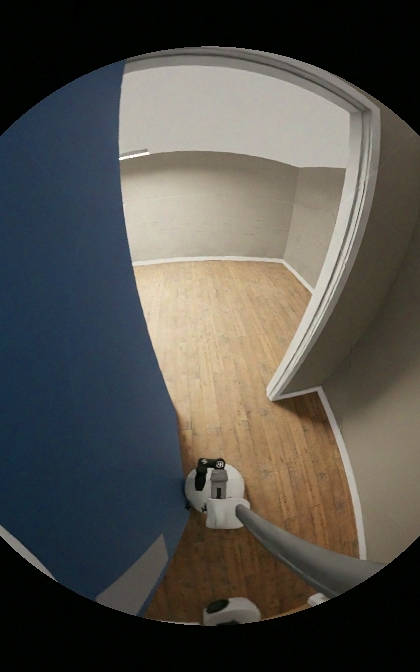

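>>> execute_actions([
  {"r1":{"base":{"rotate_rad":0.38},"pace":"fast"},"r3":{"base":{"rotate_rad":-1.0}}},
], cameras=[])

>>> execute_actions([
  {"r1":{"base":{"translate_m":-0.6},"pace":"slow"},"r3":{"base":{"translate_m":-0.15},"pace":"slow"}},
], cameras=[])

>>> execute_actions([
  {"r1":{"base":{"translate_m":-0.5}}},
], cameras=["r1_head_left_camera","r3_head_left_camera","r2_head_left_camera"])

Scene clock: 90.43 s.
r1.base_odometry: x=-3.869 y=+1.830 heading=+0.208 (m, m, rad; r1's odometry frame)
r1.turned_by_wheels: +0.379 (rad since the last result)
r1.turned_by_imu: +0.380 (rad since the last result)
r1.base_tilt: forward=+1.0 right=-0.8 (deg)
r1.lidar_m: 1.13 0.92 0.83 0.29 0.27 0.25 0.25 0.31 0.61 1.23 1.53 1.13
r1.base_status: done
r1.joint_positions: lift_m=+0.211 arm_m=-0.002 wrist_yaw_rad=+3.185 wrist_pitch_rad=-0.004 wrist_roll_rad=-0.018 gripper_m=+0.057
r1.joint_status: not commanded
r1.motor_effort: lift_m=+18(18) arm_m=-1(1) wrist_yaw_rad=-1(1) wrist_pitch_rad=-10(8) wrist_roll_rad=-1(1) gripper_m=+0(3) wheel_0=-5(13) wheel_1=-5(9) wheel_2=-4(16) (%)
r1.hand_pose: x=-0.1235 y=+0.0747 z=+0.3905 quat_wxyz=(-0.022, +0.002, -0.009, +1.000) (m; r1's base frame)
r1.wrist_depth_mm: - 129 135 349 317 289 270 / - 108 135 351 320 291 273 / - 115 137 351 324 293 274 / 141 138 247 359 325 296 277 / 216 462 397 362 319 297 278 / 215 466 387 351 202 300 278 / 213 473 418 - 329 294 281
r2.base_odometry: x=-0.142 y=-1.174 heading=+3.016 (m, m, rad; r2's odometry frame)
r2.turned_by_wheels: +0.000 (rad since the last result)
r2.turned_by_imu: +0.002 (rad since the last result)
r2.base_tilt: forward=-0.1 right=+1.2 (deg)
r2.lidar_m: 0.42 1.01 0.98 1.03 0.89 0.85 0.93 1.32 2.12 2.25 3.18 0.44
r2.base_status: not commanded
r2.joint_positions: lift_m=+0.870 arm_m=+0.003 wrist_yaw_rad=+0.000 wrist_pitch_rad=+0.204 wrist_roll_rad=+0.008 gripper_m=+0.061
r2.joint_status: not commanded
r2.motor_effort: lift_m=+22(23) arm_m=-6(5) wrist_yaw_rad=+0(0) wrist_pitch_rad=-10(12) wrist_roll_rad=-1(0) gripper_m=-24(24) wheel_0=+5(5) wheel_1=+2(2) wheel_2=-3(3) (%)
r2.hand_pose: x=+0.4563 y=-0.0874 z=+0.9896 quat_wxyz=(+0.995, +0.004, +0.102, +0.000) (m; r2's base frame)
r2.wrist_depth_mm: 778 946 1182 1537 - - - / 809 931 1182 1576 - - - / 809 946 1138 1661 - - - / 831 991 1160 231 199 - - / 831 1042 201 212 184 - - / 866 180 190 214 187 179 - / 866 1042 201 109 189 1756 1708
r3.base_odometry: x=+2.708 y=+1.454 heading=+2.363 (m, m, rad; r3's odometry frame)
r3.turned_by_wheels: -0.999 (rad since the last result)
r3.turned_by_imu: -1.020 (rad since the last result)
r3.base_tilt: forward=+0.5 right=+0.5 (deg)
r3.lidar_m: 1.13 0.93 3.96 0.36 0.25 - 0.25 0.25 1.13 1.62 1.30 1.20
r3.base_status: done
r3.joint_positions: lift_m=+0.271 arm_m=-0.001 wrist_yaw_rad=+3.079 wrist_pitch_rad=-0.017 wrist_roll_rad=+0.014 gripper_m=+0.057
r3.joint_status: not commanded
r3.motor_effort: lift_m=+19(19) arm_m=-1(1) wrist_yaw_rad=+1(1) wrist_pitch_rad=-6(6) wrist_roll_rad=-2(2) gripper_m=-4(1) wheel_0=+2(7) wheel_1=+8(19) wheel_2=+9(12) (%)
r3.hand_pose: x=-0.1124 y=+0.1053 z=+0.4543 quat_wxyz=(+0.031, +0.009, +0.007, +0.999) (m; r3's base frame)
r3.wrist_depth_mm: - 134 309 290 274 257 - / - 131 306 293 274 258 246 / 107 136 257 293 276 258 249 / 134 176 312 294 277 263 249 / 1308 342 310 297 272 263 251 / 1182 343 196 293 196 260 251 / 891 345 327 - 277 258 -
pictures: none
No camera images: the call's "cameras" was empty. Leave "cameras" out to get every camera's image.

Scene clock: 97.70 s.
r1.base_odometry: x=-4.455 y=+1.707 heading=+0.208 (m, m, rad; r1's odometry frame)
r1.turned_by_wheels: +0.000 (rad since the last result)
r1.turned_by_imu: +0.002 (rad since the last result)
r1.base_tilt: forward=+1.0 right=-0.7 (deg)
r1.lidar_m: 1.64 0.53 0.57 0.89 0.90 0.34 0.25 - 0.25 0.25 0.52 1.68
r1.base_status: done
r1.joint_positions: lift_m=+0.211 arm_m=-0.002 wrist_yaw_rad=+3.185 wrist_pitch_rad=-0.004 wrist_roll_rad=-0.018 gripper_m=+0.057
r1.joint_status: not commanded
r1.motor_effort: lift_m=+18(18) arm_m=+0(1) wrist_yaw_rad=-1(2) wrist_pitch_rad=-9(10) wrist_roll_rad=+1(0) gripper_m=+0(1) wheel_0=-6(19) wheel_1=-14(30) wheel_2=+17(31) (%)
r1.hand_pose: x=-0.1235 y=+0.0748 z=+0.3905 quat_wxyz=(-0.022, +0.002, -0.009, +1.000) (m; r1's base frame)
r1.wrist_depth_mm: - 129 135 427 517 - - / - 109 135 430 521 - - / - 115 137 433 521 - - / 141 138 247 433 530 - - / 217 320 355 439 530 - - / 215 315 349 418 202 1229 1182 / 213 309 366 - 559 842 866
r2.base_odometry: x=-0.142 y=-1.174 heading=+3.016 (m, m, rad; r2's odometry frame)
r2.turned_by_wheels: +0.000 (rad since the last result)
r2.turned_by_imu: +0.002 (rad since the last result)
r2.base_tilt: forward=-0.1 right=+1.3 (deg)
r2.lidar_m: 0.42 1.00 0.96 1.03 0.89 0.87 0.94 1.34 2.13 2.24 3.19 0.45
r2.base_status: not commanded
r2.joint_positions: lift_m=+0.870 arm_m=+0.003 wrist_yaw_rad=+0.000 wrist_pitch_rad=+0.204 wrist_roll_rad=+0.008 gripper_m=+0.061
r2.joint_status: not commanded
r2.motor_effort: lift_m=+22(22) arm_m=-5(6) wrist_yaw_rad=-1(1) wrist_pitch_rad=-9(12) wrist_roll_rad=+0(2) gripper_m=-23(26) wheel_0=+5(5) wheel_1=+2(2) wheel_2=-3(3) (%)
r2.hand_pose: x=+0.4563 y=-0.0874 z=+0.9896 quat_wxyz=(+0.995, +0.004, +0.102, +0.000) (m; r2's base frame)
r2.wrist_depth_mm: 778 - - 1661 1060 842 - / 798 - - 1708 1060 866 - / 798 - - 1576 976 904 - / 820 - - 230 199 917 - / 842 - 200 213 184 - - / 878 180 190 213 187 179 - / 866 1042 200 110 189 1618 1708
r3.base_odometry: x=+2.814 y=+1.349 heading=+2.363 (m, m, rad; r3's odometry frame)
r3.turned_by_wheels: -0.001 (rad since the last result)
r3.turned_by_imu: -0.001 (rad since the last result)
r3.base_tilt: forward=+0.7 right=+0.5 (deg)
r3.lidar_m: 1.22 1.06 4.01 0.28 0.25 - 0.25 0.97 1.46 1.64 1.45 1.34
r3.base_status: done
r3.joint_positions: lift_m=+0.271 arm_m=-0.001 wrist_yaw_rad=+3.079 wrist_pitch_rad=-0.017 wrist_roll_rad=+0.014 gripper_m=+0.057
r3.joint_status: not commanded
r3.motor_effort: lift_m=+19(19) arm_m=-1(1) wrist_yaw_rad=+2(2) wrist_pitch_rad=-6(6) wrist_roll_rad=-2(2) gripper_m=-3(4) wheel_0=-9(11) wheel_1=-7(14) wheel_2=+8(13) (%)
r3.hand_pose: x=-0.1124 y=+0.1053 z=+0.4543 quat_wxyz=(+0.031, +0.009, +0.007, +0.999) (m; r3's base frame)
r3.wrist_depth_mm: - 134 319 285 255 229 - / - 131 307 287 256 232 216 / 107 136 258 286 257 233 216 / 134 176 319 287 259 234 216 / 1098 1025 320 287 250 235 217 / 1118 1008 196 285 196 233 217 / 931 603 343 - 256 226 -
pictures: none
No camera images: the call's "cameras" was empty. Leave "cameras" out to get every camera's image.

Scene clock: 100.83 s.
r1.base_odometry: x=-4.944 y=+1.604 heading=+0.207 (m, m, rad; r1's odometry frame)
r1.turned_by_wheels: +0.000 (rad since the last result)
r1.turned_by_imu: +0.002 (rad since the last result)
r1.base_tilt: forward=+1.0 right=-0.7 (deg)
r1.lidar_m: 2.10 0.94 0.89 0.89 2.67 2.41 2.43 0.25 - 0.25 0.25 0.54
r1.base_status: done
r1.joint_positions: lift_m=+0.211 arm_m=-0.002 wrist_yaw_rad=+3.185 wrist_pitch_rad=-0.004 wrist_roll_rad=-0.018 gripper_m=+0.057
r1.joint_status: not commanded
r1.motor_effort: lift_m=+18(18) arm_m=+0(1) wrist_yaw_rad=-1(1) wrist_pitch_rad=-9(9) wrist_roll_rad=+0(1) gripper_m=-2(3) wheel_0=-3(7) wheel_1=-8(23) wheel_2=+10(32) (%)
r1.hand_pose: x=-0.1235 y=+0.0748 z=+0.3905 quat_wxyz=(-0.022, +0.002, -0.009, +1.000) (m; r1's base frame)
r1.wrist_depth_mm: - 129 135 - - - - / - 108 135 - - - - / - 116 137 - - - - / 141 138 247 - - - - / 217 1661 - - - - - / 215 377 1078 1138 202 1205 1182 / 213 362 917 - 904 831 866
r2.base_odometry: x=-0.142 y=-1.174 heading=+3.016 (m, m, rad; r2's odometry frame)
r2.turned_by_wheels: +0.000 (rad since the last result)
r2.turned_by_imu: +0.001 (rad since the last result)
r2.base_tilt: forward=-0.2 right=+1.1 (deg)
r2.lidar_m: 0.41 1.00 0.97 1.04 0.91 0.87 0.93 1.31 2.13 2.24 3.18 0.45
r2.base_status: not commanded
r2.joint_positions: lift_m=+0.870 arm_m=+0.003 wrist_yaw_rad=+0.000 wrist_pitch_rad=+0.204 wrist_roll_rad=+0.008 gripper_m=+0.061
r2.joint_status: not commanded
r2.motor_effort: lift_m=+22(22) arm_m=-6(6) wrist_yaw_rad=+0(1) wrist_pitch_rad=-10(12) wrist_roll_rad=+0(2) gripper_m=-24(24) wheel_0=+5(5) wheel_1=+2(2) wheel_2=-3(3) (%)
r2.hand_pose: x=+0.4563 y=-0.0874 z=+0.9896 quat_wxyz=(+0.995, +0.004, +0.102, +0.000) (m; r2's base frame)
r2.wrist_depth_mm: 778 - - 1576 1430 1138 1078 / 788 - - 1661 1397 1205 1098 / 809 - - 1661 1336 1229 - / 831 - - 229 199 1229 - / 831 - 201 213 184 1205 - / 854 180 189 214 186 179 - / 866 1025 200 110 189 1118 1708
r3.base_odometry: x=+2.814 y=+1.349 heading=+2.363 (m, m, rad; r3's odometry frame)
r3.turned_by_wheels: +0.000 (rad since the last result)
r3.turned_by_imu: +0.000 (rad since the last result)
r3.base_tilt: forward=+0.7 right=+0.4 (deg)
r3.lidar_m: 1.23 1.07 4.01 0.29 0.25 - 0.25 0.97 1.48 1.64 1.46 1.33
r3.base_status: not commanded
r3.joint_positions: lift_m=+0.271 arm_m=-0.001 wrist_yaw_rad=+3.079 wrist_pitch_rad=-0.017 wrist_roll_rad=+0.014 gripper_m=+0.057
r3.joint_status: not commanded
r3.motor_effort: lift_m=+19(19) arm_m=-1(1) wrist_yaw_rad=+2(2) wrist_pitch_rad=-6(6) wrist_roll_rad=-3(2) gripper_m=-3(1) wheel_0=-9(9) wheel_1=-7(7) wheel_2=+8(8) (%)
r3.hand_pose: x=-0.1124 y=+0.1053 z=+0.4543 quat_wxyz=(+0.031, +0.009, +0.007, +0.999) (m; r3's base frame)
r3.wrist_depth_mm: - 135 319 286 255 229 - / - 131 309 286 256 232 217 / 107 136 257 289 259 233 216 / 134 177 319 289 259 233 216 / 1078 991 320 290 251 234 217 / 1098 1025 196 283 197 235 218 / 931 615 343 - 255 225 -
pictures: r1_head_left_camera, r2_head_left_camera, r3_head_left_camera
Images, in order (width x height): r1_head_left_camera 420x672, r2_head_left_camera 420x672, r3_head_left_camera 420x672.

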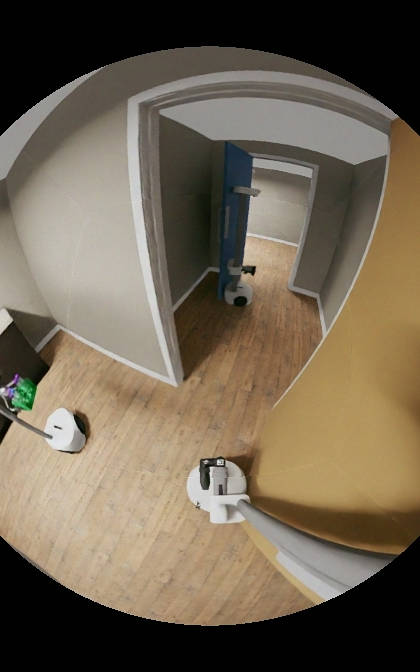

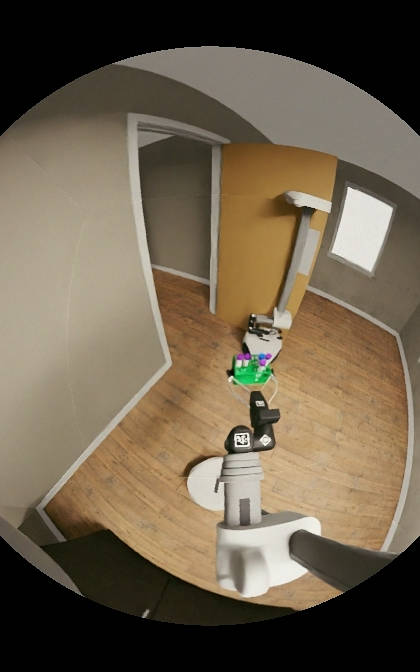

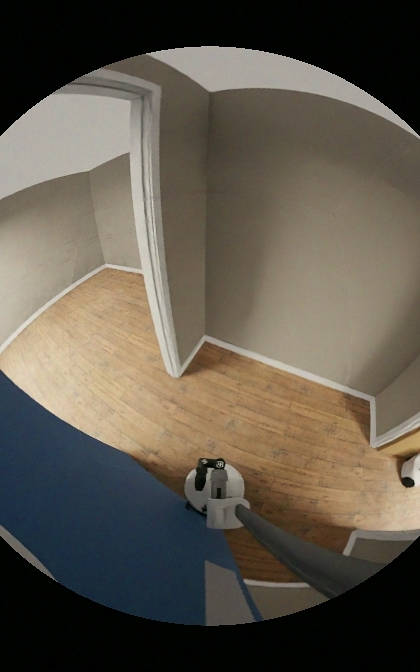

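>>> execute_actions([
  {"r1":{"base":{"strafe_m":-0.08},"pace":"slow"},"r2":{"base":{"rotate_rad":0.06}}},
], cameras=[])

>>> execute_actions([
  {"r2":{"base":{"translate_m":1.1},"pace":"fast"}},
], cameras=["r1_head_left_camera","r2_head_left_camera"])

Scene clock: 110.30 s.
r1.base_odometry: x=-4.928 y=+1.526 heading=+0.207 (m, m, rad; r1's odometry frame)
r1.turned_by_wheels: +0.000 (rad since the last result)
r1.turned_by_imu: -0.001 (rad since the last result)
r1.base_tilt: forward=+1.0 right=-0.8 (deg)
r1.lidar_m: 2.12 0.95 0.97 0.95 2.69 2.44 2.45 0.25 - 0.26 0.25 0.42
r1.base_status: done
r1.joint_positions: lift_m=+0.211 arm_m=-0.002 wrist_yaw_rad=+3.185 wrist_pitch_rad=-0.004 wrist_roll_rad=-0.018 gripper_m=+0.057
r1.joint_status: not commanded
r1.motor_effort: lift_m=+18(18) arm_m=+0(1) wrist_yaw_rad=-2(2) wrist_pitch_rad=-9(10) wrist_roll_rad=-1(0) gripper_m=-5(3) wheel_0=+8(13) wheel_1=-7(15) wheel_2=+0(3) (%)
r1.hand_pose: x=-0.1235 y=+0.0748 z=+0.3905 quat_wxyz=(-0.022, +0.002, -0.009, +1.000) (m; r1's base frame)
r1.wrist_depth_mm: - 129 135 - - - - / - 109 135 - - - - / - 115 137 - - - - / 141 138 249 - - - - / 216 424 - - - - - / 215 402 1060 1160 202 1229 1205 / 213 382 917 - 904 831 866
r2.base_odometry: x=-0.142 y=-1.174 heading=+3.075 (m, m, rad; r2's odometry frame)
r2.turned_by_wheels: +0.059 (rad since the last result)
r2.turned_by_imu: +0.059 (rad since the last result)
r2.base_tilt: forward=-0.2 right=+1.2 (deg)
r2.lidar_m: 0.43 0.99 0.97 1.04 0.90 0.87 0.95 1.40 2.13 2.30 3.28 0.45
r2.base_status: done
r2.joint_positions: lift_m=+0.870 arm_m=+0.003 wrist_yaw_rad=+0.000 wrist_pitch_rad=+0.204 wrist_roll_rad=+0.008 gripper_m=+0.061
r2.joint_status: not commanded
r2.motor_effort: lift_m=+23(22) arm_m=-5(5) wrist_yaw_rad=-1(1) wrist_pitch_rad=-10(12) wrist_roll_rad=+0(0) gripper_m=-25(24) wheel_0=-7(7) wheel_1=-2(3) wheel_2=-7(11) (%)
r2.hand_pose: x=+0.4564 y=-0.0874 z=+0.9896 quat_wxyz=(+0.995, +0.004, +0.102, +0.000) (m; r2's base frame)
r2.wrist_depth_mm: 750 878 - - 1430 1255 1078 / 768 878 - - 1499 1281 1118 / 768 917 - - 1430 1336 1182 / 788 931 - 231 200 1336 1182 / 809 931 201 211 189 1336 1281 / 831 180 189 213 187 180 1229 / 842 1008 200 110 189 1160 1618
r3.base_odometry: x=+2.814 y=+1.349 heading=+2.363 (m, m, rad; r3's odometry frame)
r3.turned_by_wheels: +0.000 (rad since the last result)
r3.turned_by_imu: +0.000 (rad since the last result)
r3.base_tilt: forward=+0.6 right=+0.4 (deg)
r3.lidar_m: 1.22 1.07 4.01 0.28 0.25 - 0.25 0.97 1.48 1.65 1.45 1.34
r3.base_status: not commanded
r3.joint_positions: lift_m=+0.271 arm_m=-0.001 wrist_yaw_rad=+3.079 wrist_pitch_rad=-0.017 wrist_roll_rad=+0.014 gripper_m=+0.057
r3.joint_status: not commanded
r3.motor_effort: lift_m=+19(19) arm_m=-1(1) wrist_yaw_rad=+1(3) wrist_pitch_rad=-5(6) wrist_roll_rad=-3(1) gripper_m=-2(2) wheel_0=-9(9) wheel_1=-7(7) wheel_2=+8(8) (%)
r3.hand_pose: x=-0.1124 y=+0.1053 z=+0.4543 quat_wxyz=(+0.031, +0.009, +0.007, +0.999) (m; r3's base frame)
r3.wrist_depth_mm: - 135 319 285 255 230 - / - 131 307 286 255 231 217 / 107 136 257 286 257 233 216 / 133 177 319 290 258 234 217 / 1118 1008 322 289 251 234 217 / 1098 1008 196 285 197 233 218 / 931 615 343 - 255 226 -
pictures: none
No camera images: the call's "cameras" was empty. Leave "cameras" out to get every camera's image.

Scene clock: 114.53 s.
r1.base_odometry: x=-4.928 y=+1.526 heading=+0.207 (m, m, rad; r1's odometry frame)
r1.turned_by_wheels: +0.000 (rad since the last result)
r1.turned_by_imu: -0.001 (rad since the last result)
r1.base_tilt: forward=+1.0 right=-0.7 (deg)
r1.lidar_m: 0.42 0.43 0.45 2.31 2.68 2.44 2.46 0.25 - 0.25 0.25 0.42
r1.base_status: not commanded
r1.joint_positions: lift_m=+0.211 arm_m=-0.002 wrist_yaw_rad=+3.185 wrist_pitch_rad=-0.004 wrist_roll_rad=-0.018 gripper_m=+0.057
r1.joint_status: not commanded
r1.motor_effort: lift_m=+18(18) arm_m=-1(0) wrist_yaw_rad=-1(1) wrist_pitch_rad=-9(9) wrist_roll_rad=-1(1) gripper_m=-2(0) wheel_0=+8(8) wheel_1=-7(7) wheel_2=+0(0) (%)
r1.hand_pose: x=-0.1235 y=+0.0748 z=+0.3905 quat_wxyz=(-0.022, +0.002, -0.009, +1.000) (m; r1's base frame)
r1.wrist_depth_mm: - 129 135 - - - - / - 108 135 - - - - / - 115 137 - - - - / 141 138 247 - - - - / 216 424 - - - - - / 215 402 1060 1182 202 1229 1182 / 213 382 917 - 904 831 866
r2.base_odometry: x=-1.239 y=-1.101 heading=+3.075 (m, m, rad; r2's odometry frame)
r2.turned_by_wheels: +0.001 (rad since the last result)
r2.turned_by_imu: -0.004 (rad since the last result)
r2.base_tilt: forward=-0.1 right=+1.2 (deg)
r2.lidar_m: 0.41 2.10 1.72 0.37 0.56 1.80 1.92 2.82 2.76 0.45 0.42 0.44
r2.base_status: done
r2.joint_positions: lift_m=+0.870 arm_m=+0.003 wrist_yaw_rad=+0.000 wrist_pitch_rad=+0.204 wrist_roll_rad=+0.008 gripper_m=+0.061
r2.joint_status: not commanded
r2.motor_effort: lift_m=+23(22) arm_m=-5(5) wrist_yaw_rad=-1(2) wrist_pitch_rad=-10(11) wrist_roll_rad=-2(1) gripper_m=-24(25) wheel_0=+6(11) wheel_1=+3(10) wheel_2=-3(12) (%)
r2.hand_pose: x=+0.4563 y=-0.0874 z=+0.9896 quat_wxyz=(+0.995, +0.004, +0.102, +0.000) (m; r2's base frame)
r2.wrist_depth_mm: - - 1618 603 462 407 368 / - - 1708 627 469 418 377 / - - 1661 615 459 424 387 / - - 1808 230 201 436 392 / - - 200 210 184 436 402 / - 180 189 213 187 179 410 / 1661 1661 200 110 190 452 404
r3.base_odometry: x=+2.814 y=+1.349 heading=+2.363 (m, m, rad; r3's odometry frame)
r3.turned_by_wheels: +0.000 (rad since the last result)
r3.turned_by_imu: +0.000 (rad since the last result)
r3.base_tilt: forward=+0.7 right=+0.4 (deg)
r3.lidar_m: 1.25 1.06 4.02 0.31 0.25 - 0.25 0.95 1.47 1.65 1.46 1.34
r3.base_status: not commanded
r3.joint_positions: lift_m=+0.271 arm_m=-0.001 wrist_yaw_rad=+3.079 wrist_pitch_rad=-0.017 wrist_roll_rad=+0.014 gripper_m=+0.057
r3.joint_status: not commanded
r3.motor_effort: lift_m=+19(19) arm_m=-1(1) wrist_yaw_rad=+2(1) wrist_pitch_rad=-6(6) wrist_roll_rad=-2(1) gripper_m=-3(2) wheel_0=-9(9) wheel_1=-7(7) wheel_2=+8(8) (%)
r3.hand_pose: x=-0.1124 y=+0.1053 z=+0.4543 quat_wxyz=(+0.031, +0.009, +0.007, +0.999) (m; r3's base frame)
r3.wrist_depth_mm: - 135 317 286 256 230 - / - 132 306 286 256 231 216 / 107 136 258 287 256 232 216 / 133 177 320 289 258 234 217 / 1098 1008 320 289 251 234 216 / 1078 1025 196 285 196 233 219 / 931 621 343 - 256 227 -
pictures: r1_head_left_camera, r2_head_left_camera
Images, in order (width x height): r1_head_left_camera 420x672, r2_head_left_camera 420x672.

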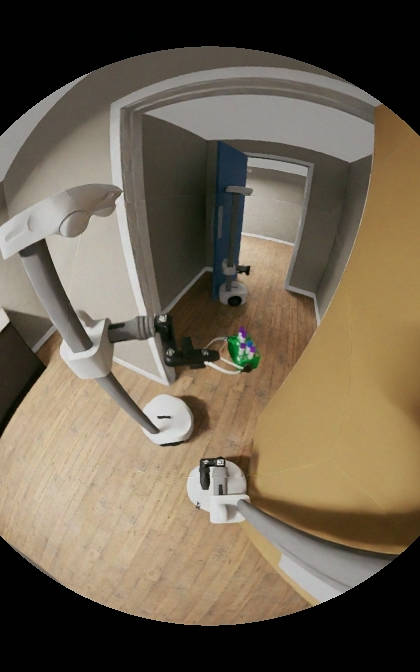

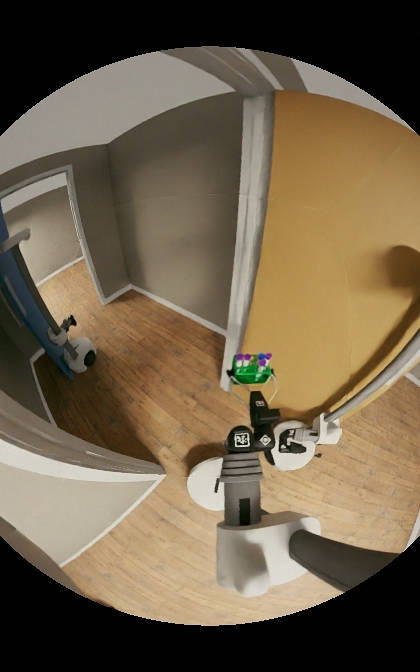

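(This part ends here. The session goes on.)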